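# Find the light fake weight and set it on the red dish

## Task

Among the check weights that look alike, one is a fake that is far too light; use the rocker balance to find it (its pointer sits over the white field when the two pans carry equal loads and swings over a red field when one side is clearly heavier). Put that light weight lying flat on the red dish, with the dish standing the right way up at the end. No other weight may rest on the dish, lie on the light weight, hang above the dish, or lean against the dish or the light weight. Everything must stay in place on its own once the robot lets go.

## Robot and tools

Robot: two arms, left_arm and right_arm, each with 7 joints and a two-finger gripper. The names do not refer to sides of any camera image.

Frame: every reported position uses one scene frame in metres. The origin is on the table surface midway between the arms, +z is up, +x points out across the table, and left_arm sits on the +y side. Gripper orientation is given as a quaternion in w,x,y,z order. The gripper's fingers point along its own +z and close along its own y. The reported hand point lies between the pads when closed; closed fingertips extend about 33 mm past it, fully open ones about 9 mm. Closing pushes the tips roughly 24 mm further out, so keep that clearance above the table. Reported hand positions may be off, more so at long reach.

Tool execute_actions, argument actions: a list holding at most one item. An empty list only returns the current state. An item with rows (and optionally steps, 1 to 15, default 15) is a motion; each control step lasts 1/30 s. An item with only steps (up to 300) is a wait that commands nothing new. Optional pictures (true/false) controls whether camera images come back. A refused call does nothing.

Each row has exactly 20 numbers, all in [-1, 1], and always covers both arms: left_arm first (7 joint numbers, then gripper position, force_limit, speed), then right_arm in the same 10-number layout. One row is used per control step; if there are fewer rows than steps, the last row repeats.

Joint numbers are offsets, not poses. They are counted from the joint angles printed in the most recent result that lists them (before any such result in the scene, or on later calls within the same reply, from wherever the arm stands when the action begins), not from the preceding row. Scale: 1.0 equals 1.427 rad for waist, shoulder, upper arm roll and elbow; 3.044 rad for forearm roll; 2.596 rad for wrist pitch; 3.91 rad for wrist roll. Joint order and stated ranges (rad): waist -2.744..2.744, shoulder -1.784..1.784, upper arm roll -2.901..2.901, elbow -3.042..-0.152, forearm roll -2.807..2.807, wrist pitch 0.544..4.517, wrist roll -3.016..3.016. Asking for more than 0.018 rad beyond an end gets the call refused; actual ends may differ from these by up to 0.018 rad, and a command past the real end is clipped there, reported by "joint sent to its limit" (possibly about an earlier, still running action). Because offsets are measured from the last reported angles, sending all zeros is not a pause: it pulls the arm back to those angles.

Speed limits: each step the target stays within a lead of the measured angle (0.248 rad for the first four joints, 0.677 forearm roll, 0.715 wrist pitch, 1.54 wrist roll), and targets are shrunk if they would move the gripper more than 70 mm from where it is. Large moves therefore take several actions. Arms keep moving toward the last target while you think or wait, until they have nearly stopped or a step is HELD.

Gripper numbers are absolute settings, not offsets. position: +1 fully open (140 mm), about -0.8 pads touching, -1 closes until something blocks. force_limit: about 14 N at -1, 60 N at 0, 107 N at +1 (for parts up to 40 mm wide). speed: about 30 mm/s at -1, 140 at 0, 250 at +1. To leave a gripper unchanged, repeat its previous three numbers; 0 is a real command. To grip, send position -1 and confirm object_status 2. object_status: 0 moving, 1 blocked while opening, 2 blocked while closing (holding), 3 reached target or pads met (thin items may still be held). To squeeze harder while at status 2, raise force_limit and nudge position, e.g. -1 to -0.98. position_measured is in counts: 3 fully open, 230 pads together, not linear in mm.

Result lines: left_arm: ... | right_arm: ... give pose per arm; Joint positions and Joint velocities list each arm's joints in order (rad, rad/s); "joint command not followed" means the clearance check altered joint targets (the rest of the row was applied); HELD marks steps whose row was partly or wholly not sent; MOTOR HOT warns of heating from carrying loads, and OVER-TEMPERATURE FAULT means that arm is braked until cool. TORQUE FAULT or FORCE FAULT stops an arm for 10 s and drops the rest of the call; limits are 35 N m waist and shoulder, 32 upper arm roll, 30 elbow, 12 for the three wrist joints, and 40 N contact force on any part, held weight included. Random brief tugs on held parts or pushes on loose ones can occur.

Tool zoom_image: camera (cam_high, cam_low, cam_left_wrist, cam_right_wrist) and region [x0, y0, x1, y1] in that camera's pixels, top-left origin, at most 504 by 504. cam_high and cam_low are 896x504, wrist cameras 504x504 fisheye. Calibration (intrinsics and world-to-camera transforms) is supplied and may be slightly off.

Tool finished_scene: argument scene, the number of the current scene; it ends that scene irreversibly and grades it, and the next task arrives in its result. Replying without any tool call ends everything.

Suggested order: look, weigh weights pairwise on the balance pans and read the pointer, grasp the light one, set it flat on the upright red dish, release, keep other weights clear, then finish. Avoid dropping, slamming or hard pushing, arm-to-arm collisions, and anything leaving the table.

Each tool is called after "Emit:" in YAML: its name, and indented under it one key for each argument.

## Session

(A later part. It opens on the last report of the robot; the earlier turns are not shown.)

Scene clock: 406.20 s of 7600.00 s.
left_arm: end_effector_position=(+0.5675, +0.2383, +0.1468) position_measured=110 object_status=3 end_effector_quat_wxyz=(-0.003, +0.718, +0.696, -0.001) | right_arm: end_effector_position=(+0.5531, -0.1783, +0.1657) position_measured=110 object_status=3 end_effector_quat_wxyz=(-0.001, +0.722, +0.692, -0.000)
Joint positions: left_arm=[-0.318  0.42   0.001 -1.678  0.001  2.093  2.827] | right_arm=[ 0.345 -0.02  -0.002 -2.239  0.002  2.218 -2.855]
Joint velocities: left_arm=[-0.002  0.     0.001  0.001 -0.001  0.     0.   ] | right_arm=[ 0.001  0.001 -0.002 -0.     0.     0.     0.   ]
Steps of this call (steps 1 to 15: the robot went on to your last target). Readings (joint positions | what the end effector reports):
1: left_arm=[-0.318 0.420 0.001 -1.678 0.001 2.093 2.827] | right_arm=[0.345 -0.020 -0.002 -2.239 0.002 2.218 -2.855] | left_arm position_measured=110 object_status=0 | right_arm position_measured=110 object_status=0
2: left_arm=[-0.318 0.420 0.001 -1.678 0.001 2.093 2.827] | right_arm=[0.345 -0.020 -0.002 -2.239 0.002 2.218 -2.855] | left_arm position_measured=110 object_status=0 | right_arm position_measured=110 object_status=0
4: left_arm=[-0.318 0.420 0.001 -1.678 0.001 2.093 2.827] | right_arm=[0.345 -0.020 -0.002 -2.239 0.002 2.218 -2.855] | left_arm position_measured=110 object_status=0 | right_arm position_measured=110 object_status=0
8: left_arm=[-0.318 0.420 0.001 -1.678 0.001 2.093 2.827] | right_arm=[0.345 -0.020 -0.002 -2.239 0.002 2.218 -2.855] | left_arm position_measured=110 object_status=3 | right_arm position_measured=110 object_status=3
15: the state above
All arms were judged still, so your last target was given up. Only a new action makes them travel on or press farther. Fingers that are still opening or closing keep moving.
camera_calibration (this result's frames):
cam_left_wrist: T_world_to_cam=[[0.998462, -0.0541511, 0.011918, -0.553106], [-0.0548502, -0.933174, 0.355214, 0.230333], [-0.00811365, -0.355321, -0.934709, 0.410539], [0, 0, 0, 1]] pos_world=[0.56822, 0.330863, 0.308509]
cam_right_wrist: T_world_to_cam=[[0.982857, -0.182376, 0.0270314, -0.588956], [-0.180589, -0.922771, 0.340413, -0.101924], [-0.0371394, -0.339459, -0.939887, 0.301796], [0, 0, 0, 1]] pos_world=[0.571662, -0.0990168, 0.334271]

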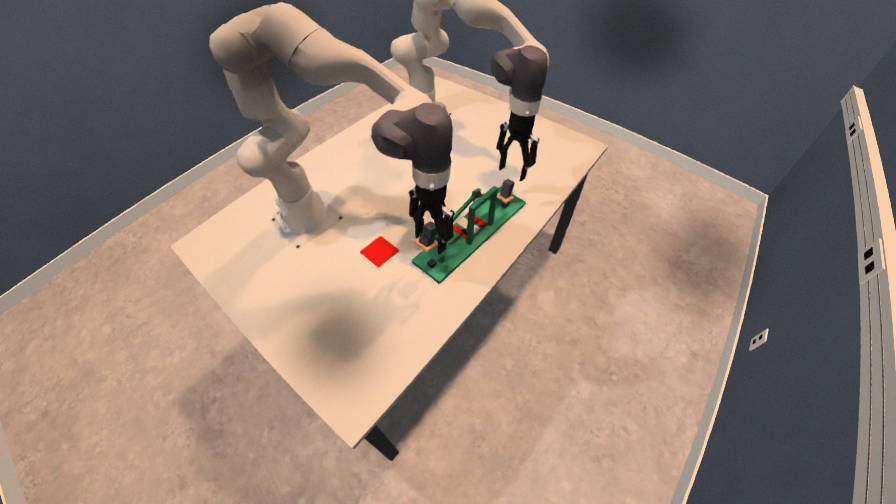

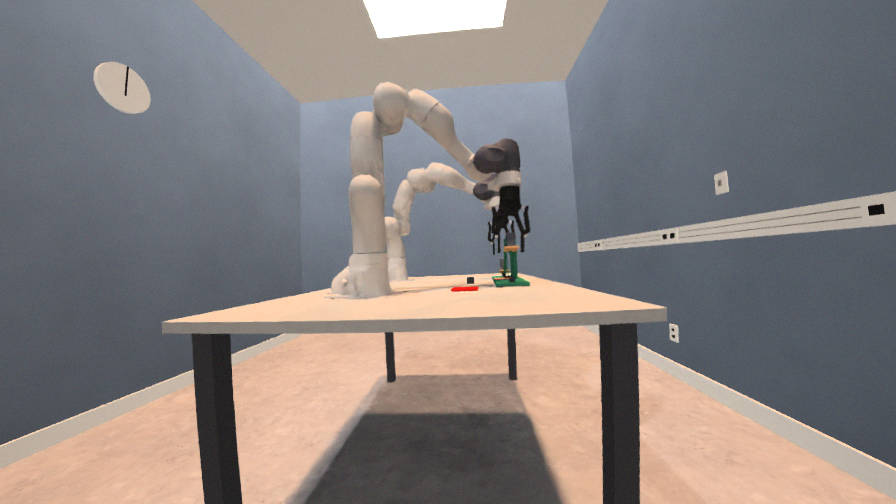

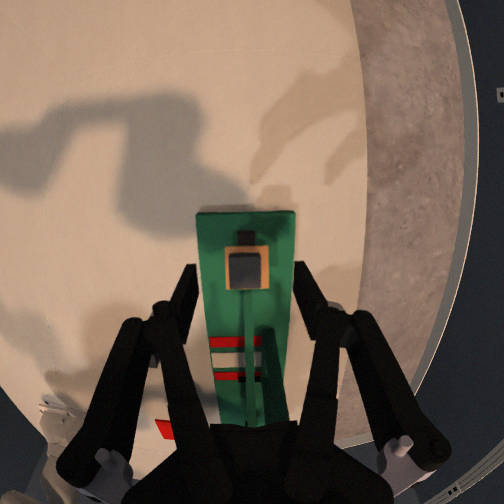

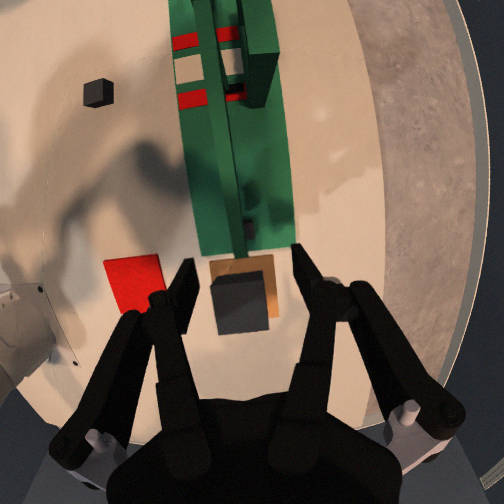

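Emit:
zoom_image:
  camera: "cam_right_wrist"
  region: [170, 230, 320, 350]

Emit:
zoom_image:
  camera: "cam_low"
  region: [470, 200, 550, 295]

Emit:
zoom_image:
  camera: "cam_right_wrist"
  region: [90, 240, 200, 330]

Region (170, 230, 320, 350) of cam_right_wrist's 504x504 image, scaled by 3.360, with more detail than that image has; it fills the top 403 rows of this view, and the rest is white.

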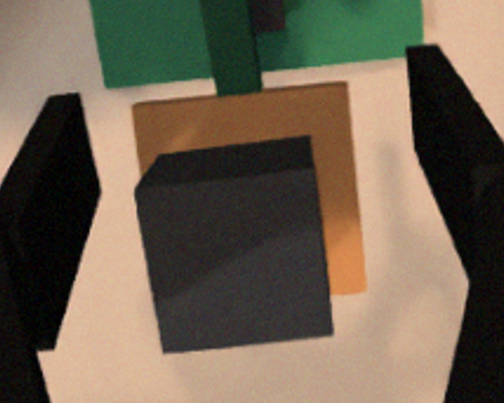

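Region (470, 200, 550, 295) of cam_low's 896x504 image, scaled by 5.305, with more detail than that image has; it fills the left 424 columns of this view, and the rest is white.

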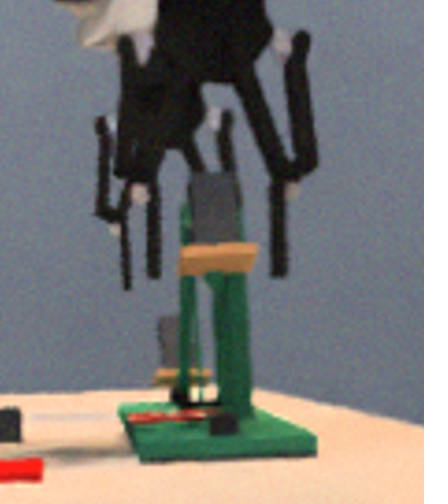

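Region (90, 240, 200, 330) of cam_right_wrist's 504x504 image, scaled by 4.582, with more detail than that image has; it fills the top 412 rows of this view, and the rest is white.

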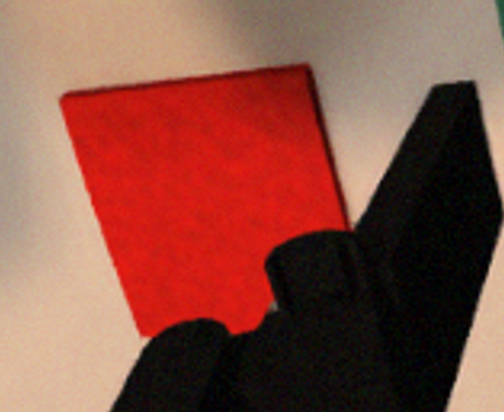

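Emit:
execute_actions:
  actions:
    - {"rows":[[0.001,0.0001,0,0.0015,-0.002,-0.0026,0.003,0.15,0,-0.3,0,0,0,0,0,0,0,0.15,0,-0.3]],"steps":1}
  pictures: false

Emit:
execute_actions:
  actions:
    - {"rows":[[0,0,0,0,0,0,0,0.15,0,-0.3,0.001,0.0001,0,0.0015,-0.002,-0.0026,0.003,0.15,0,-0.3],[0,0,0,0,0,0,0,0.15,0,-0.3,0.0039,0.0003,0,0.0055,-0.0076,-0.0098,0.009,0.15,0,-0.3],[0,0,0,0,0,0,0,0.15,0,-0.3,0.0084,0.0007,0,0.0117,-0.0158,-0.0203,0.018,0.15,0,-0.3],[0,0,0,0,0,0,0,0.15,0,-0.3,0.0141,0.0012,0,0.0196,-0.0257,-0.0332,0.028,0.15,0,-0.3],[0,0,0,0,0,0,0,0.15,0,-0.3,0.0208,0.0018,0,0.029,-0.0365,-0.0471,0.038,0.15,0,-0.3],[0,0,0,0,0,0,0,0.15,0,-0.3,0.0283,0.0025,0,0.0395,-0.0473,-0.061,0.047,0.15,0,-0.3],[0,0,0,0,0,0,0,0.15,0,-0.3,0.0362,0.0032,0,0.0504,-0.0572,-0.0739,0.054,0.15,0,-0.3],[0,0,0,0,0,0,0,0.15,0,-0.3,0.0443,0.0039,0,0.0617,-0.0654,-0.0844,0.058,0.15,0,-0.3],[0,0,0,0,0,0,0,0.15,0,-0.3,0.0522,0.0046,0,0.0726,-0.071,-0.0916,0.06,0.15,0,-0.3],[0,0,0,0,0,0,0,0.15,0,-0.3,0.0597,0.0053,0,0.0831,-0.0735,-0.095,0.06,0.15,0,-0.3],[0,0,0,0,0,0,0,0.15,0,-0.3,0.0664,0.0059,0,0.0925,-0.0735,-0.095,0.06,0.15,0,-0.3],[0,0,0,0,0,0,0,0.15,0,-0.3,0.0721,0.0064,0,0.1004,-0.0735,-0.095,0.059,0.15,0,-0.3],[0,0,0,0,0,0,0,0.15,0,-0.3,0.0766,0.0068,0,0.1066,-0.0735,-0.095,0.057,0.15,0,-0.3],[0,0,0,0,0,0,0,0.15,0,-0.3,0.0795,0.007,0,0.1106,-0.0735,-0.095,0.055,0.15,0,-0.3],[0,0,0,0,0,0,0,0.15,0,-0.3,0.0805,0.0071,0,0.1121,-0.0735,-0.095,0.054,0.15,0,-0.3]],"steps":15}
  pictures: false

Emit:
execute_actions:
  actions:
    - {"steps":12}

Emit:
zoom_image:
  camera: "cam_low"
  region: [470, 200, 550, 295]

Emit:
zoom_image:
  camera: "cam_right_wrist"
  region: [170, 210, 320, 330]

Scene clock: 512.03 s of 7600.00 s.
left_arm: end_effector_position=(+0.5673, +0.2382, +0.1468) position_measured=110 object_status=3 end_effector_quat_wxyz=(-0.003, +0.718, +0.696, -0.001) | right_arm: end_effector_position=(+0.5531, -0.1783, +0.1657) position_measured=110 object_status=3 end_effector_quat_wxyz=(-0.001, +0.722, +0.692, -0.000)
Joint positions: left_arm=[-0.318  0.42   0.001 -1.678  0.     2.092  2.828] | right_arm=[ 0.345 -0.02  -0.002 -2.239  0.002  2.218 -2.855]
Joint velocities: left_arm=[ 0.001  0.     0.001  0.006 -0.024 -0.023  0.024] | right_arm=[-0.     0.001  0.001  0.    -0.    -0.    -0.002]
Steps of this call (steps 1 to 90: nothing new was sent; then 102.80 s passed at rest; step 91: the one step of this action). Readings (joint positions | what the end effector reports):
91: the state above

Scene clock: 512.53 s of 7600.00 s.
left_arm: end_effector_position=(+0.5673, +0.2382, +0.1468) position_measured=110 object_status=3 end_effector_quat_wxyz=(-0.003, +0.718, +0.696, -0.001) | right_arm: end_effector_position=(+0.5561, -0.1746, +0.2147) position_measured=110 object_status=3 end_effector_quat_wxyz=(+0.070, +0.703, +0.704, -0.068)
Joint positions: left_arm=[-0.318  0.42   0.001 -1.678  0.     2.092  2.828] | right_arm=[ 0.448 -0.013 -0.002 -2.095 -0.203  2.009 -2.701]
Joint velocities: left_arm=[ 0.    -0.001 -0.001 -0.    -0.001  0.001  0.   ] | right_arm=[ 0.162  0.     0.015  0.221 -0.13  -0.196  0.17 ]
Steps of this call (steps 1 to 15: all 15 steps of this action). Readings (joint positions | what the end effector reports):
1: left_arm=[-0.318 0.420 0.001 -1.678 0.000 2.092 2.828] | right_arm=[0.345 -0.020 -0.002 -2.239 0.002 2.217 -2.854] | left_arm position_measured=110 object_status=3 | right_arm position_measured=110 object_status=3
2: left_arm=[-0.318 0.420 0.001 -1.678 0.000 2.092 2.828] | right_arm=[0.345 -0.020 -0.002 -2.238 -0.002 2.214 -2.851] | left_arm position_measured=110 object_status=3 | right_arm position_measured=110 object_status=3
4: left_arm=[-0.318 0.420 0.001 -1.678 0.000 2.092 2.828] | right_arm=[0.351 -0.019 -0.003 -2.228 -0.025 2.194 -2.836] | left_arm position_measured=110 object_status=3 | right_arm position_measured=110 object_status=3
8: left_arm=[-0.318 0.420 0.001 -1.678 0.000 2.092 2.828] | right_arm=[0.382 -0.016 -0.004 -2.184 -0.114 2.111 -2.776] | left_arm position_measured=110 object_status=3 | right_arm position_measured=110 object_status=3
15: the state above

Scene clock: 512.93 s of 7600.00 s.
left_arm: end_effector_position=(+0.5673, +0.2382, +0.1468) position_measured=110 object_status=3 end_effector_quat_wxyz=(-0.003, +0.718, +0.696, -0.001) | right_arm: end_effector_position=(+0.5526, -0.1757, +0.2188) position_measured=110 object_status=3 end_effector_quat_wxyz=(+0.075, +0.711, +0.695, -0.078)
Joint positions: left_arm=[-0.318  0.42   0.001 -1.678  0.     2.092  2.828] | right_arm=[ 0.458 -0.011 -0.002 -2.081 -0.218  1.977 -2.663]
Joint velocities: left_arm=[-0.     0.     0.001  0.     0.    -0.    -0.   ] | right_arm=[-0.001  0.002 -0.001  0.001 -0.006 -0.021  0.046]
Steps of this call (steps 1 to 12: the robot went on to your last target). Readings (joint positions | what the end effector reports):
1: left_arm=[-0.318 0.420 0.001 -1.678 0.000 2.092 2.828] | right_arm=[0.452 -0.013 -0.002 -2.089 -0.206 2.003 -2.696] | left_arm position_measured=110 object_status=3 | right_arm position_measured=110 object_status=3
2: left_arm=[-0.318 0.420 0.001 -1.678 0.000 2.092 2.828] | right_arm=[0.455 -0.013 -0.002 -2.085 -0.209 1.998 -2.691] | left_arm position_measured=110 object_status=3 | right_arm position_measured=110 object_status=3
4: left_arm=[-0.318 0.420 0.001 -1.678 0.000 2.092 2.828] | right_arm=[0.457 -0.013 -0.002 -2.082 -0.213 1.991 -2.683] | left_arm position_measured=110 object_status=3 | right_arm position_measured=110 object_status=3
8: left_arm=[-0.318 0.420 0.001 -1.678 0.000 2.092 2.828] | right_arm=[0.458 -0.012 -0.002 -2.081 -0.217 1.982 -2.671] | left_arm position_measured=110 object_status=3 | right_arm position_measured=110 object_status=3
12: the state above
camera_calibration (this result's frames):
cam_left_wrist: T_world_to_cam=[[0.998451, -0.0545083, 0.0111706, -0.552701], [-0.0549138, -0.932983, 0.355706, 0.230116], [-0.00896695, -0.355769, -0.934531, 0.411081], [0, 0, 0, 1]] pos_world=[0.568168, 0.330817, 0.308488]
cam_right_wrist: T_world_to_cam=[[0.986339, -0.154574, 0.0569489, -0.593007], [-0.160948, -0.830611, 0.533086, -0.154545], [-0.0350987, -0.534969, -0.844142, 0.296111], [0, 0, 0, 1]] pos_world=[0.570425, -0.0616199, 0.366117]

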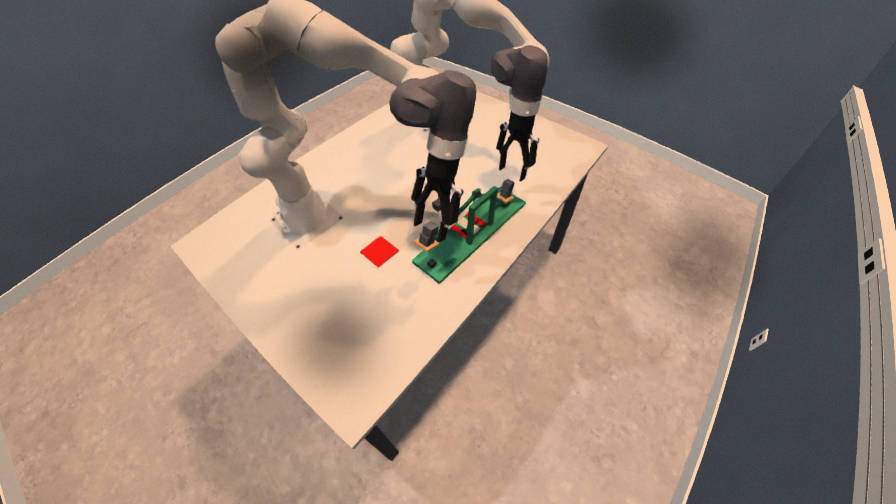

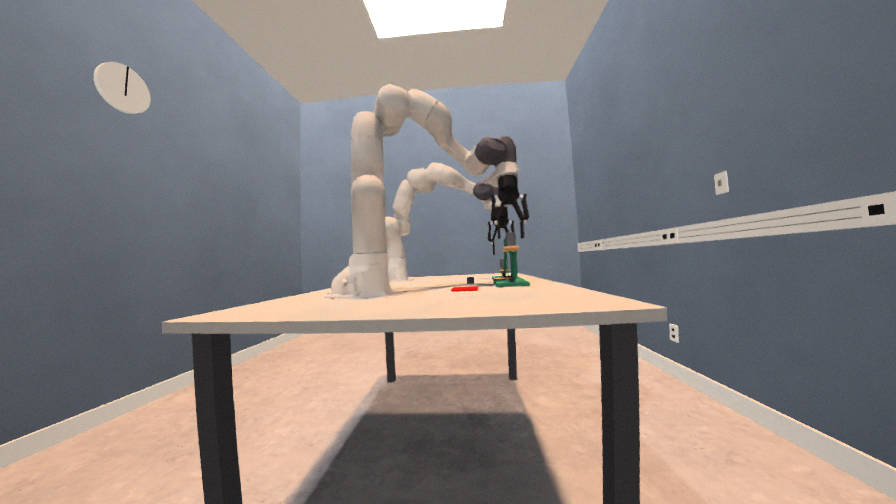

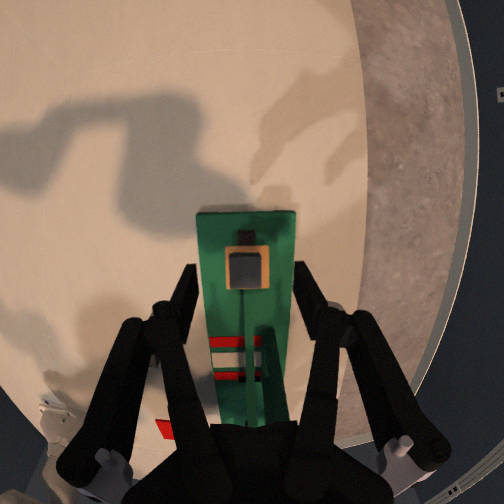

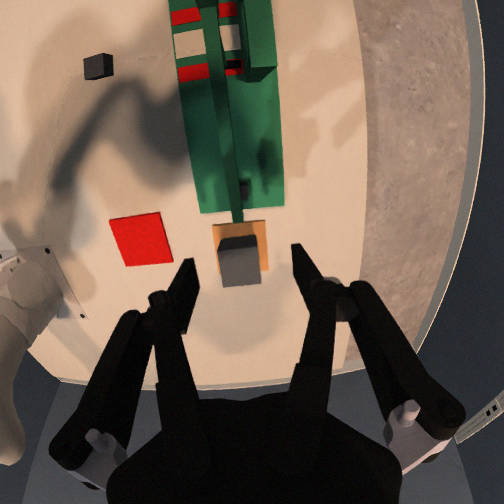

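Region (470, 200, 550, 295) of cam_low's 896x504 image, scaled by 5.305, with more detail than that image has; it fills the left 424 columns of this view, and the rest is white.

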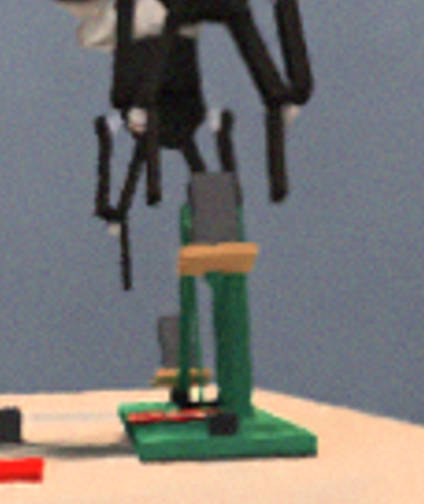

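Region (170, 210, 320, 330) of cam_right_wrist's 504x504 image, scaled by 3.360, with more detail than that image has; it fills the top 403 rows of this view, and the rest is white.

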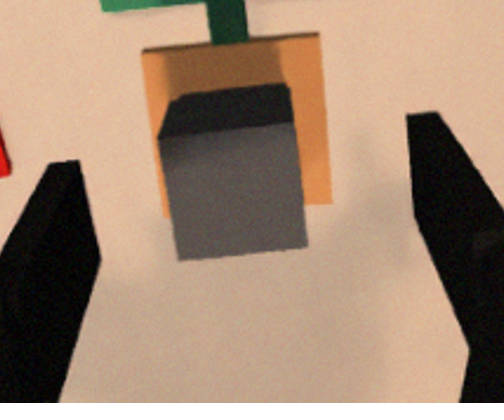

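Emit:
execute_actions:
  actions:
    - {"rows":[[0,0,0,0,0,0,0,0.15,0,-0.3,0,0,0,0,0,-0.001,0.004,-1,0,-0.5]],"steps":15}
  pictures: false

Emit:
execute_actions:
  actions:
    - {"steps":8}

Emit:
zoom_image:
  camera: "cam_low"
  region: [480, 210, 540, 270]

Emit:
zoom_image:
  camera: "cam_high"
  region: [400, 190, 480, 270]

Scene clock: 547.90 s of 7600.00 s.
left_arm: end_effector_position=(+0.5673, +0.2382, +0.1468) position_measured=110 object_status=3 end_effector_quat_wxyz=(-0.003, +0.718, +0.696, -0.001) | right_arm: end_effector_position=(+0.5518, -0.1764, +0.2187) position_measured=173 object_status=0 end_effector_quat_wxyz=(+0.075, +0.716, +0.690, -0.079)
Joint positions: left_arm=[-0.318  0.42   0.001 -1.678  0.     2.092  2.828] | right_arm=[ 0.458 -0.011 -0.002 -2.081 -0.218  1.974 -2.649]
Joint velocities: left_arm=[ 0.    -0.     0.002  0.    -0.    -0.     0.001] | right_arm=[-0.001  0.001 -0.     0.002 -0.001  0.001  0.   ]
Steps of this call (steps 1 to 30: the robot went on to your last target; steps 31 to 90: nothing new was sent; then 31.47 s passed at rest; steps 91 to 105: all 15 steps of this action). Readings (joint positions | what the end effector reports):
91: left_arm=[-0.318 0.420 0.001 -1.678 0.000 2.092 2.828] | right_arm=[0.458 -0.011 -0.002 -2.081 -0.218 1.974 -2.649] | left_arm position_measured=110 object_status=3 | right_arm position_measured=110 object_status=0
92: left_arm=[-0.318 0.420 0.001 -1.678 0.000 2.092 2.828] | right_arm=[0.458 -0.011 -0.002 -2.081 -0.218 1.974 -2.649] | left_arm position_measured=110 object_status=3 | right_arm position_measured=113 object_status=0
94: left_arm=[-0.318 0.420 0.001 -1.678 0.000 2.092 2.828] | right_arm=[0.458 -0.011 -0.002 -2.081 -0.218 1.974 -2.649] | left_arm position_measured=110 object_status=3 | right_arm position_measured=123 object_status=0
98: left_arm=[-0.318 0.420 0.001 -1.678 0.000 2.092 2.828] | right_arm=[0.458 -0.011 -0.002 -2.081 -0.218 1.974 -2.649] | left_arm position_measured=110 object_status=3 | right_arm position_measured=141 object_status=0
105: the state above

Scene clock: 548.17 s of 7600.00 s.
left_arm: end_effector_position=(+0.5673, +0.2382, +0.1468) position_measured=110 object_status=3 end_effector_quat_wxyz=(-0.003, +0.718, +0.696, -0.001) | right_arm: end_effector_position=(+0.5518, -0.1764, +0.2187) position_measured=189 object_status=0 end_effector_quat_wxyz=(+0.075, +0.716, +0.690, -0.079)
Joint positions: left_arm=[-0.318  0.42   0.001 -1.678  0.     2.092  2.828] | right_arm=[ 0.458 -0.011 -0.002 -2.081 -0.218  1.974 -2.649]
Joint velocities: left_arm=[-0.    -0.001  0.    -0.001  0.    -0.    -0.   ] | right_arm=[-0.002  0.    -0.002 -0.     0.    -0.001 -0.001]
Steps of this call (steps 1 to 8: the robot went on to your last target). Readings (joint positions | what the end effector reports):
1: left_arm=[-0.318 0.420 0.001 -1.678 0.000 2.092 2.828] | right_arm=[0.458 -0.011 -0.002 -2.081 -0.218 1.974 -2.649] | left_arm position_measured=110 object_status=3 | right_arm position_measured=178 object_status=0
2: left_arm=[-0.318 0.420 0.001 -1.678 0.000 2.092 2.828] | right_arm=[0.458 -0.011 -0.002 -2.081 -0.218 1.974 -2.649] | left_arm position_measured=110 object_status=3 | right_arm position_measured=182 object_status=0
4: left_arm=[-0.318 0.420 0.001 -1.678 0.000 2.092 2.828] | right_arm=[0.458 -0.011 -0.002 -2.081 -0.218 1.974 -2.649] | left_arm position_measured=110 object_status=3 | right_arm position_measured=189 object_status=0
8: the state above
camera_calibration (this result's frames):
cam_left_wrist: T_world_to_cam=[[0.998451, -0.0545083, 0.0111707, -0.552701], [-0.0549139, -0.932983, 0.355706, 0.230115], [-0.0089669, -0.355769, -0.934531, 0.411081], [0, 0, 0, 1]] pos_world=[0.568168, 0.330817, 0.308488]
cam_right_wrist: T_world_to_cam=[[0.984076, -0.168129, 0.0576856, -0.593616], [-0.172672, -0.827197, 0.534724, -0.148443], [-0.0421855, -0.53617, -0.843055, 0.299169], [0, 0, 0, 1]] pos_world=[0.571152, -0.0621907, 0.365835]

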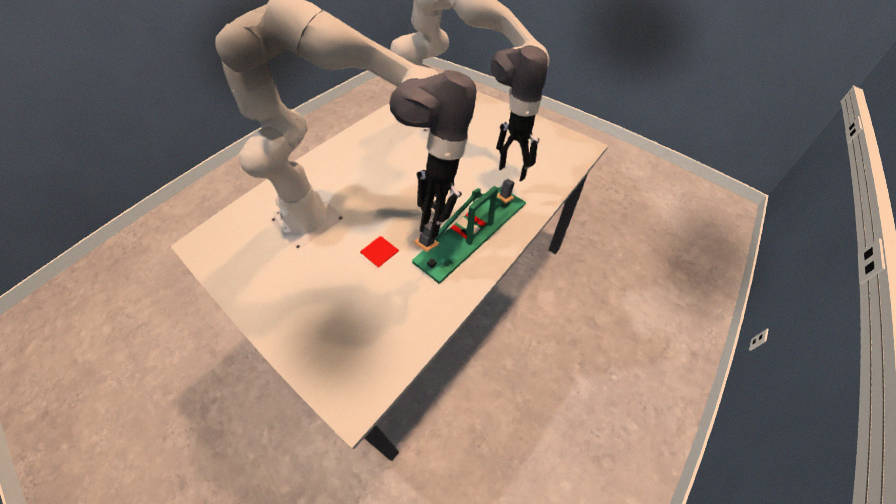

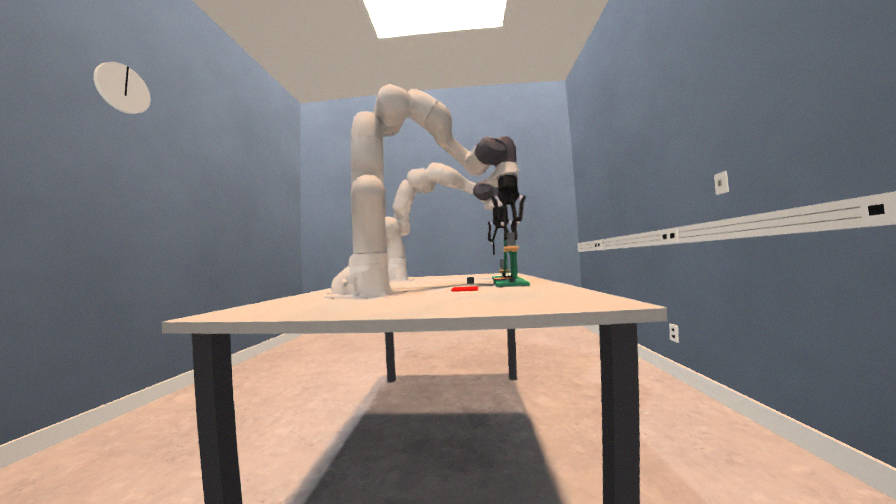

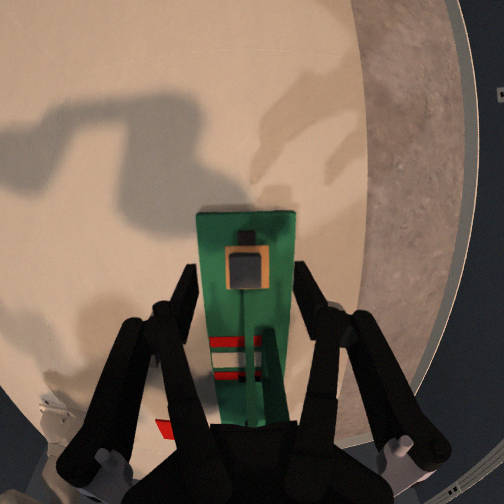

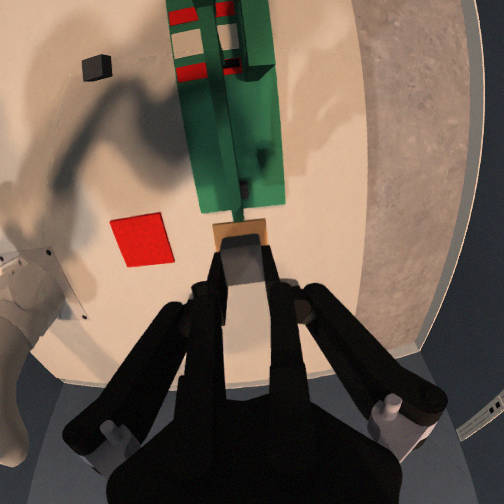

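Region (480, 210, 540, 270) of cam_low's 896x504 image, scaled by 8.400, with more detail than that image has.

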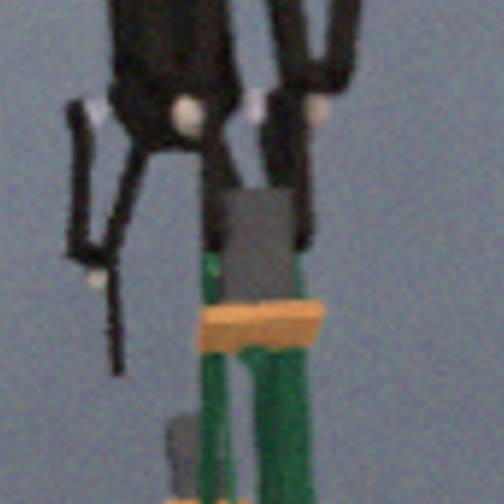

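Region (400, 190, 480, 270) of cam_high's 896x504 image, scaled by 6.300, with more detail than that image has.

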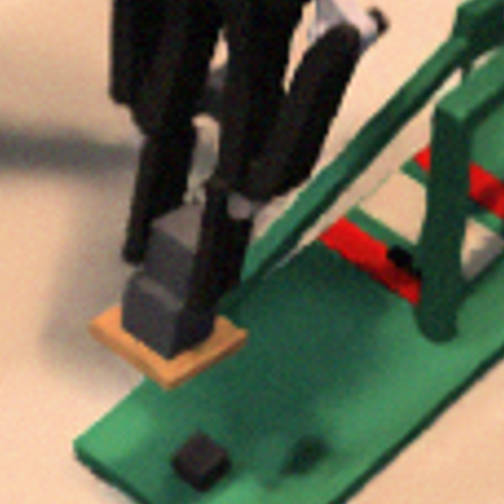

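Emit:
execute_actions:
  actions:
    - {"rows":[[0,0,0,0,0,0,0,0.15,0,-0.3,0,-0.0004,0,0.0004,0,-0.001,0,-1,0,-0.5],[0,0,0,0,0,0,0,0.15,0,-0.3,0,-0.0014,0,0.0014,0,-0.003,0,-1,0,-0.5],[0,0,0,0,0,0,0,0.15,0,-0.3,0,-0.003,0,0.003,0,-0.006,0,-1,0,-0.5],[0,0,0,0,0,0,0,0.15,0,-0.3,0,-0.005,0,0.005,0,-0.009,0,-1,0,-0.5],[0,0,0,0,0,0,0,0.15,0,-0.3,0,-0.007,0,0.007,0,-0.012,0,-1,0,-0.5],[0,0,0,0,0,0,0,0.15,0,-0.3,0,-0.009,0,0.009,0,-0.014,0,-1,0,-0.5],[0,0,0,0,0,0,0,0.15,0,-0.3,0,-0.011,0,0.011,0,-0.0155,0,-1,0,-0.5],[0,0,0,0,0,0,0,0.15,0,-0.3,0,-0.0126,0,0.0126,0,-0.0155,0,-1,0,-0.5],[0,0,0,0,0,0,0,0.15,0,-0.3,0,-0.0136,0,0.0136,0,-0.0155,0,-1,0,-0.5],[0,0,0,0,0,0,0,0.15,0,-0.3,0,-0.014,0,0.014,0,-0.0155,0,-1,0,-0.5]],"steps":15}

Emit:
zoom_image:
  camera: "cam_low"
  region: [480, 210, 540, 270]

Scene clock: 557.40 s of 7600.00 s.
left_arm: end_effector_position=(+0.5673, +0.2382, +0.1468) position_measured=110 object_status=3 end_effector_quat_wxyz=(-0.003, +0.718, +0.696, -0.001) | right_arm: end_effector_position=(+0.5513, -0.1781, +0.2346) position_measured=189 object_status=2 end_effector_quat_wxyz=(+0.077, +0.718, +0.687, -0.078)
Joint positions: left_arm=[-0.318  0.42   0.001 -1.678  0.     2.092  2.828] | right_arm=[ 0.458 -0.03  -0.002 -2.062 -0.218  1.94  -2.649]
Joint velocities: left_arm=[-0.     0.     0.001  0.    -0.    -0.001  0.002] | right_arm=[ 0.     0.    -0.001 -0.001  0.001 -0.027  0.001]
Steps of this call (steps 1 to 15: the robot went on to your last target; steps 16 to 90: nothing new was sent; then 5.73 s passed at rest; steps 91 to 105: all 15 steps of this action). Readings (joint positions | what the end effector reports):
91: left_arm=[-0.318 0.420 0.001 -1.678 0.000 2.092 2.828] | right_arm=[0.458 -0.011 -0.002 -2.081 -0.218 1.974 -2.649] | left_arm position_measured=110 object_status=3 | right_arm position_measured=189 object_status=2
92: left_arm=[-0.318 0.420 0.001 -1.678 0.000 2.092 2.828] | right_arm=[0.458 -0.011 -0.002 -2.080 -0.218 1.973 -2.649] | left_arm position_measured=110 object_status=3 | right_arm position_measured=189 object_status=2
94: left_arm=[-0.318 0.420 0.001 -1.678 0.000 2.092 2.828] | right_arm=[0.458 -0.012 -0.002 -2.079 -0.218 1.968 -2.649] | left_arm position_measured=110 object_status=3 | right_arm position_measured=189 object_status=2
98: left_arm=[-0.318 0.420 0.001 -1.678 0.000 2.092 2.828] | right_arm=[0.458 -0.020 -0.002 -2.071 -0.218 1.952 -2.649] | left_arm position_measured=110 object_status=3 | right_arm position_measured=189 object_status=2
105: the state above
camera_calibration (this result's frames):
cam_left_wrist: T_world_to_cam=[[0.998451, -0.0545084, 0.0111708, -0.552701], [-0.054914, -0.932983, 0.355706, 0.230116], [-0.00896682, -0.355769, -0.934531, 0.411081], [0, 0, 0, 1]] pos_world=[0.568168, 0.330817, 0.308488]
cam_right_wrist: T_world_to_cam=[[0.982663, -0.174393, 0.0629254, -0.59588], [-0.180714, -0.825159, 0.535215, -0.153797], [-0.0414144, -0.537308, -0.842369, 0.31079], [0, 0, 0, 1]] pos_world=[0.570627, -0.063834, 0.38161]

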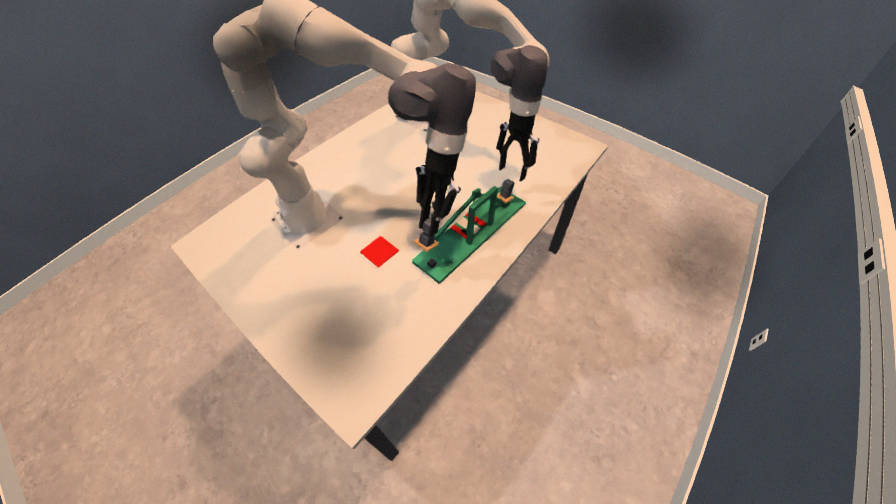

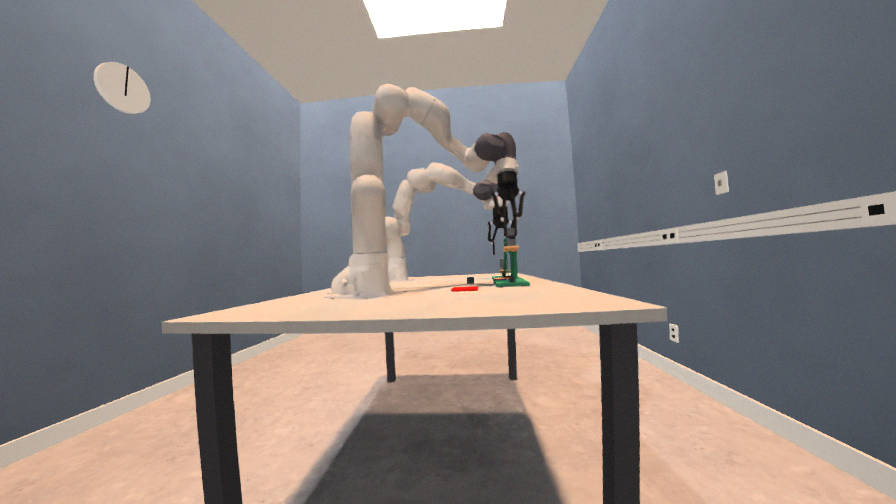

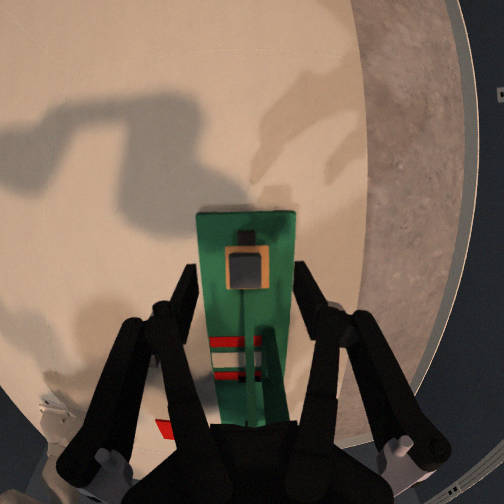

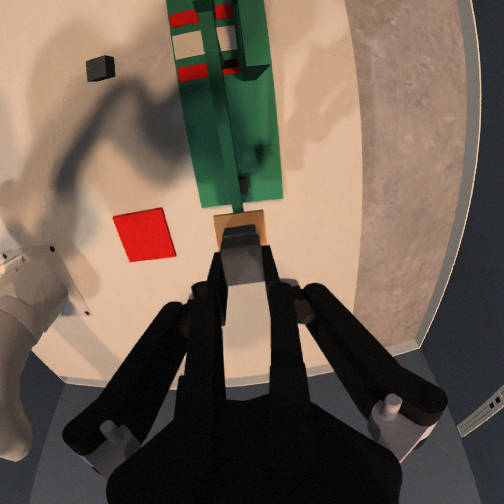

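Region (480, 210, 540, 270) of cam_low's 896x504 image, scaled by 8.400, with more detail than that image has.

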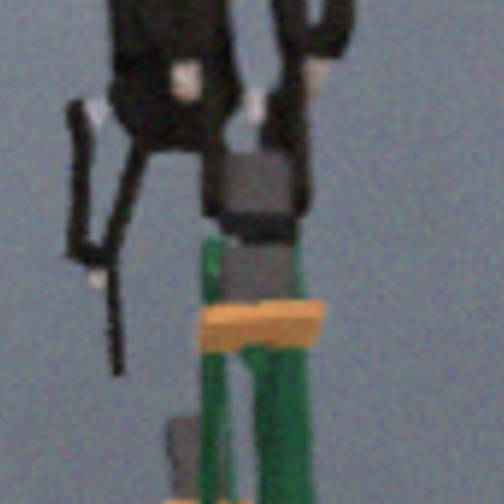

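Emit:
execute_actions:
  actions:
    - {"rows":[[0,0,0,0,0,0,0,0.15,0,-0.3,-0.0014,-0.0037,0,0,0.002,0.0011,-0.0014,-1,0,-0.5],[0,0,0,0,0,0,0,0.15,0,-0.3,-0.0052,-0.0139,0,0,0.0076,0.0041,-0.0053,-1,0,-0.5],[0,0,0,0,0,0,0,0.15,0,-0.3,-0.011,-0.0294,0,-0.0049,0.0157,0.0086,-0.0111,-1,0,-0.5],[0,0,0,0,0,0,0,0.15,0,-0.3,-0.0184,-0.0495,0,-0.0186,0.0256,0.014,-0.0181,-1,0,-0.5],[0,0,0,0,0,0,0,0.15,0,-0.3,-0.0273,-0.0733,0,-0.0392,0.0363,0.0199,-0.0257,-1,0,-0.5],[0,0,0,0,0,0,0,0.15,0,-0.3,-0.0371,-0.0996,0,-0.0657,0.047,0.0257,-0.0333,-1,0,-0.5],[0,0,0,0,0,0,0,0.15,0,-0.3,-0.0474,-0.1274,0,-0.0959,0.0569,0.0311,-0.0403,-1,0,-0.5],[0,0,0,0,0,0,0,0.15,0,-0.3,-0.0579,-0.1557,0,-0.1285,0.065,0.0356,-0.0461,-1,0,-0.5],[0,0,0,0,0,0,0,0.15,0,-0.3,-0.0682,-0.1834,0,-0.1622,0.0706,0.0386,-0.05,-1,0,-0.5],[0,0,0,0,0,0,0,0.15,0,-0.3,-0.078,-0.2097,0,-0.1948,0.0726,0.0397,-0.0514,-1,0,-0.5],[0,0,0,0,0,0,0,0.15,0,-0.3,-0.0869,-0.2335,0,-0.225,0.0726,0.0397,-0.0514,-1,0,-0.5],[0,0,0,0,0,0,0,0.15,0,-0.3,-0.0943,-0.2536,0,-0.2515,0.0726,0.0397,-0.0514,-1,0,-0.5],[0,0,0,0,0,0,0,0.15,0,-0.3,-0.1001,-0.2691,0,-0.2721,0.0726,0.0397,-0.0514,-1,0,-0.5],[0,0,0,0,0,0,0,0.15,0,-0.3,-0.1039,-0.2793,0,-0.2858,0.0726,0.0397,-0.0514,-1,0,-0.5],[0,0,0,0,0,0,0,0.15,0,-0.3,-0.1053,-0.283,0,-0.2907,0.0726,0.0397,-0.0514,-1,0,-0.5]],"steps":15}
  pictures: false

Emit:
execute_actions:
  actions:
    - {"steps":6}
  pictures: false

Emit:
execute_actions:
  actions:
    - {"rows":[[0,0,0,0,0,0,0,0.15,0,-0.3,0,0,0,0,0.001,0.0055,-0.003,-1,0,-0.5],[0,0,0,0,0,0,0,0.15,0,-0.3,0,0,0,0,0.002,0.0204,-0.006,-1,0,-0.5],[0,0,0,0,0,0,0,0.15,0,-0.3,0.001,0.001,0,-0.005,0.002,0.0423,-0.009,-1,0,-0.5],[0,0,0,0,0,0,0,0.15,0,-0.3,0.001,0.0037,0,-0.0189,0.002,0.069,-0.01,-1,0,-0.5],[0,0,0,0,0,0,0,0.15,0,-0.3,0.002,0.0078,0,-0.0399,0.002,0.098,-0.01,-1,0,-0.5],[0,0,0,0,0,0,0,0.15,0,-0.3,0.002,0.013,0,-0.0668,0.002,0.127,-0.01,-1,0,-0.5],[0,0,0,0,0,0,0,0.15,0,-0.3,0.003,0.019,0,-0.0975,0.002,0.1537,-0.01,-1,0,-0.5],[0,0,0,0,0,0,0,0.15,0,-0.3,0.003,0.0255,0,-0.1306,0.002,0.1756,-0.01,-1,0,-0.5],[0,0,0,0,0,0,0,0.15,0,-0.3,0.003,0.0322,0,-0.1648,0.002,0.1905,-0.01,-1,0,-0.5],[0,0,0,0,0,0,0,0.15,0,-0.3,0.003,0.0387,0,-0.1979,0.002,0.2,-0.01,-1,0,-0.5],[0,0,0,0,0,0,0,0.15,0,-0.3,0.003,0.0447,0,-0.2286,0.002,0.204,-0.01,-1,0,-0.5],[0,0,0,0,0,0,0,0.15,0,-0.3,0.003,0.0499,0,-0.2555,0.002,0.204,-0.01,-1,0,-0.5],[0,0,0,0,0,0,0,0.15,0,-0.3,0.003,0.054,0,-0.2765,0.002,0.202,-0.01,-1,0,-0.5],[0,0,0,0,0,0,0,0.15,0,-0.3,0.003,0.0567,0,-0.2904,0.002,0.2,-0.01,-1,0,-0.5],[0,0,0,0,0,0,0,0.15,0,-0.3,0.003,0.0577,0,-0.2954,0.002,0.198,-0.01,-1,0,-0.5]],"steps":15}
  pictures: false

Emit:
execute_actions:
  actions:
    - {"steps":12}

Emit:
zoom_image:
  camera: "cam_low"
  region: [435, 250, 495, 300]

Emit:
zoom_image:
  camera: "cam_high"
  region: [340, 200, 430, 280]

Scene clock: 588.00 s of 7600.00 s.
left_arm: end_effector_position=(+0.5673, +0.2382, +0.1468) position_measured=110 object_status=3 end_effector_quat_wxyz=(-0.003, +0.718, +0.696, -0.001) | right_arm: end_effector_position=(+0.4616, -0.2157, +0.2426) position_measured=189 object_status=2 end_effector_quat_wxyz=(+0.006, +0.752, +0.659, -0.004)
Joint positions: left_arm=[-0.318  0.42   0.001 -1.678  0.     2.092  2.828] | right_arm=[ 0.322 -0.399 -0.002 -2.426 -0.016  2.026 -2.779]
Joint velocities: left_arm=[-0.001 -0.     0.    -0.    -0.001 -0.001 -0.002] | right_arm=[-0.195 -0.489 -0.008 -0.68   0.121  0.054 -0.218]
Steps of this call (steps 1 to 15: the robot went on to your last target; steps 16 to 90: nothing new was sent; then 27.10 s passed at rest; steps 91 to 105: all 15 steps of this action). Readings (joint positions | what the end effector reports):
91: left_arm=[-0.318 0.420 0.001 -1.678 0.000 2.092 2.828] | right_arm=[0.458 -0.030 -0.002 -2.062 -0.218 1.936 -2.649] | left_arm position_measured=110 object_status=3 | right_arm position_measured=189 object_status=2
92: left_arm=[-0.318 0.420 0.001 -1.678 0.000 2.092 2.828] | right_arm=[0.457 -0.032 -0.002 -2.063 -0.214 1.938 -2.651] | left_arm position_measured=110 object_status=3 | right_arm position_measured=189 object_status=2
94: left_arm=[-0.318 0.420 0.001 -1.678 0.000 2.092 2.828] | right_arm=[0.449 -0.052 -0.001 -2.074 -0.191 1.947 -2.660] | left_arm position_measured=110 object_status=3 | right_arm position_measured=189 object_status=2
98: left_arm=[-0.318 0.420 0.001 -1.678 0.000 2.092 2.828] | right_arm=[0.407 -0.170 0.000 -2.167 -0.102 1.985 -2.704] | left_arm position_measured=110 object_status=3 | right_arm position_measured=189 object_status=2
105: the state above

Scene clock: 588.20 s of 7600.00 s.
left_arm: end_effector_position=(+0.5673, +0.2382, +0.1468) position_measured=110 object_status=3 end_effector_quat_wxyz=(-0.003, +0.718, +0.696, -0.001) | right_arm: end_effector_position=(+0.4482, -0.2205, +0.2337) position_measured=189 object_status=2 end_effector_quat_wxyz=(-0.001, +0.747, +0.664, -0.005)
Joint positions: left_arm=[-0.318  0.42   0.001 -1.678  0.     2.092  2.828] | right_arm=[ 0.31  -0.429 -0.002 -2.473 -0.004  2.035 -2.811]
Joint velocities: left_arm=[ 0.001 -0.001  0.001  0.    -0.001 -0.    -0.   ] | right_arm=[-0.008 -0.026  0.001 -0.046  0.027  0.031 -0.113]
Steps of this call (steps 1 to 6: the robot went on to your last target). Readings (joint positions | what the end effector reports):
1: left_arm=[-0.318 0.420 0.001 -1.678 0.000 2.092 2.828] | right_arm=[0.317 -0.412 -0.002 -2.444 -0.012 2.028 -2.786] | left_arm position_measured=110 object_status=3 | right_arm position_measured=189 object_status=2
2: left_arm=[-0.318 0.420 0.001 -1.678 0.000 2.092 2.828] | right_arm=[0.314 -0.419 -0.002 -2.456 -0.010 2.029 -2.792] | left_arm position_measured=110 object_status=3 | right_arm position_measured=189 object_status=2
4: left_arm=[-0.318 0.420 0.001 -1.678 0.000 2.092 2.828] | right_arm=[0.311 -0.426 -0.002 -2.468 -0.006 2.032 -2.802] | left_arm position_measured=110 object_status=3 | right_arm position_measured=189 object_status=2
6: the state above

Scene clock: 588.70 s of 7600.00 s.
left_arm: end_effector_position=(+0.5673, +0.2382, +0.1468) position_measured=110 object_status=3 end_effector_quat_wxyz=(-0.003, +0.718, +0.696, -0.001) | right_arm: end_effector_position=(+0.3881, -0.2317, +0.0804) position_measured=189 object_status=2 end_effector_quat_wxyz=(-0.005, +0.739, +0.674, -0.009)
Joint positions: left_arm=[-0.318  0.42   0.001 -1.678  0.     2.092  2.828] | right_arm=[ 0.312 -0.352 -0.002 -2.849 -0.     2.477 -2.836]
Joint velocities: left_arm=[-0.    -0.001 -0.001  0.001  0.002  0.     0.   ] | right_arm=[ 0.003  0.203 -0.    -0.752  0.001  0.34  -0.026]
Steps of this call (steps 1 to 15: all 15 steps of this action). Readings (joint positions | what the end effector reports):
1: left_arm=[-0.318 0.420 0.001 -1.678 0.000 2.092 2.828] | right_arm=[0.310 -0.429 -0.002 -2.474 -0.003 2.036 -2.812] | left_arm position_measured=110 object_status=3 | right_arm position_measured=189 object_status=2
2: left_arm=[-0.318 0.420 0.001 -1.678 0.000 2.092 2.828] | right_arm=[0.310 -0.429 -0.002 -2.474 -0.003 2.044 -2.813] | left_arm position_measured=110 object_status=3 | right_arm position_measured=189 object_status=2
4: left_arm=[-0.318 0.420 0.001 -1.678 0.000 2.092 2.828] | right_arm=[0.310 -0.429 -0.002 -2.481 -0.002 2.085 -2.819] | left_arm position_measured=110 object_status=3 | right_arm position_measured=189 object_status=2
8: left_arm=[-0.318 0.420 0.001 -1.678 0.000 2.092 2.828] | right_arm=[0.311 -0.418 -0.002 -2.572 -0.001 2.262 -2.828] | left_arm position_measured=110 object_status=3 | right_arm position_measured=189 object_status=2
15: the state above

Scene clock: 589.10 s of 7600.00 s.
left_arm: end_effector_position=(+0.5673, +0.2382, +0.1468) position_measured=110 object_status=3 end_effector_quat_wxyz=(-0.003, +0.718, +0.696, -0.001) | right_arm: end_effector_position=(+0.3801, -0.2334, +0.0664) position_measured=189 object_status=2 end_effector_quat_wxyz=(-0.003, +0.737, +0.676, -0.004)
Joint positions: left_arm=[-0.318  0.42   0.001 -1.678  0.     2.092  2.828] | right_arm=[ 0.312 -0.345 -0.002 -2.894 -0.     2.539 -2.842]
Joint velocities: left_arm=[ 0.001 -0.     0.     0.     0.    -0.     0.   ] | right_arm=[-0.    -0.001 -0.001 -0.002  0.001  0.044 -0.006]
Steps of this call (steps 1 to 12: the robot went on to your last target). Readings (joint positions | what the end effector reports):
1: left_arm=[-0.318 0.420 0.001 -1.678 0.000 2.092 2.828] | right_arm=[0.312 -0.346 -0.002 -2.869 -0.000 2.487 -2.837] | left_arm position_measured=110 object_status=3 | right_arm position_measured=189 object_status=2
2: left_arm=[-0.318 0.420 0.001 -1.678 0.000 2.092 2.828] | right_arm=[0.312 -0.343 -0.002 -2.882 -0.000 2.496 -2.838] | left_arm position_measured=110 object_status=3 | right_arm position_measured=189 object_status=2
4: left_arm=[-0.318 0.420 0.001 -1.678 0.000 2.092 2.828] | right_arm=[0.312 -0.343 -0.002 -2.892 -0.000 2.511 -2.839] | left_arm position_measured=110 object_status=3 | right_arm position_measured=189 object_status=2
8: left_arm=[-0.318 0.420 0.001 -1.678 0.000 2.092 2.828] | right_arm=[0.312 -0.344 -0.002 -2.894 -0.000 2.530 -2.841] | left_arm position_measured=110 object_status=3 | right_arm position_measured=189 object_status=2
12: the state above
camera_calibration (this result's frames):
cam_left_wrist: T_world_to_cam=[[0.998451, -0.0545083, 0.0111709, -0.552701], [-0.0549139, -0.932983, 0.355706, 0.230116], [-0.00896668, -0.355769, -0.934531, 0.411081], [0, 0, 0, 1]] pos_world=[0.568168, 0.330817, 0.308488]
cam_right_wrist: T_world_to_cam=[[0.974202, -0.224837, 0.0194548, -0.432354], [-0.217598, -0.912972, 0.345156, -0.134232], [-0.0598419, -0.340485, -0.938344, 0.191625], [0, 0, 0, 1]] pos_world=[0.403459, -0.154514, 0.234553]

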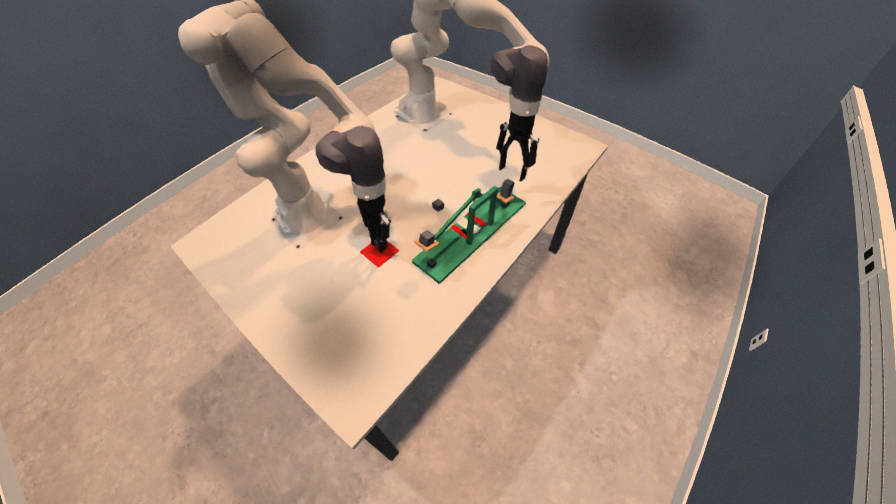

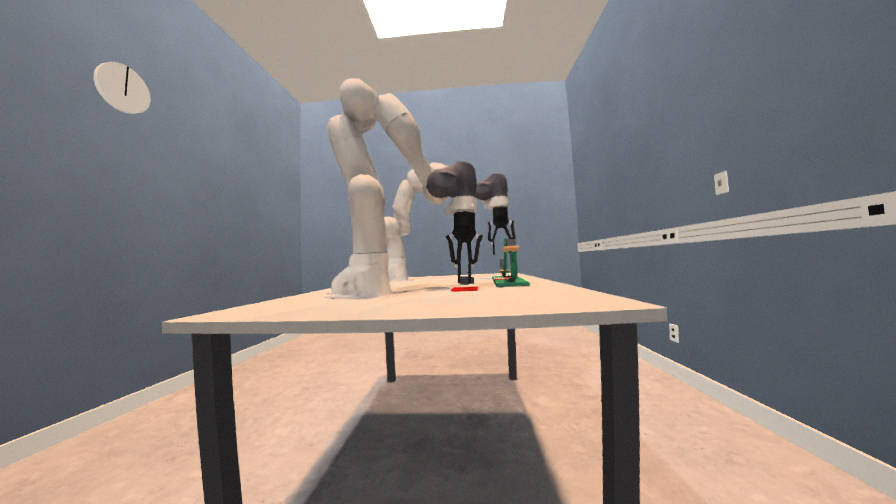

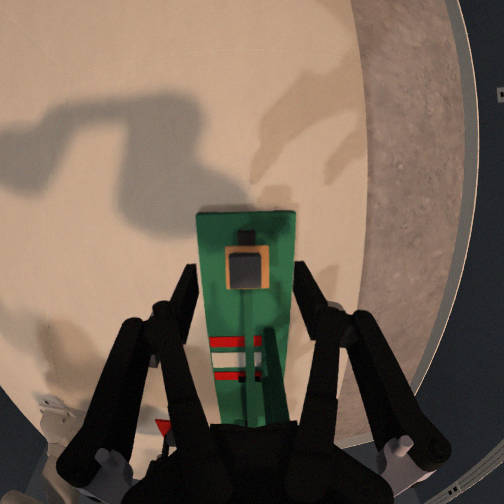

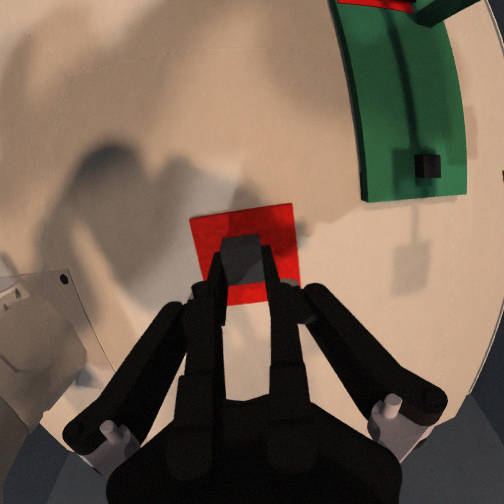

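Region (435, 250, 495, 300) of cam_low's 896x504 image, scaled by 8.400, with more detail than that image has.

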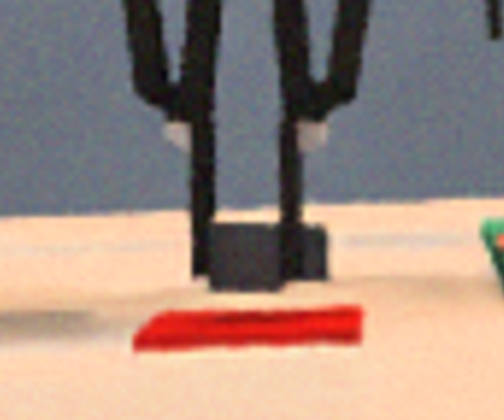

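Region (340, 200, 430, 280) of cam_high's 896x504 image, scaled by 5.600, with more detail than that image has.

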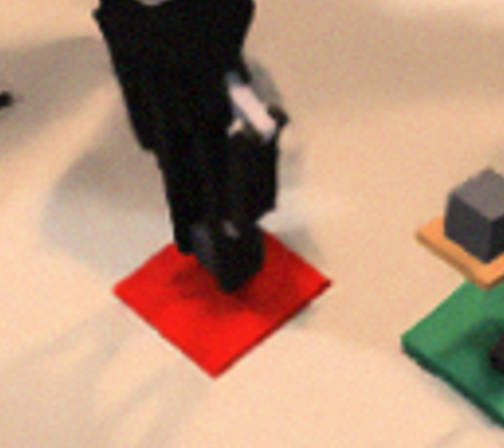

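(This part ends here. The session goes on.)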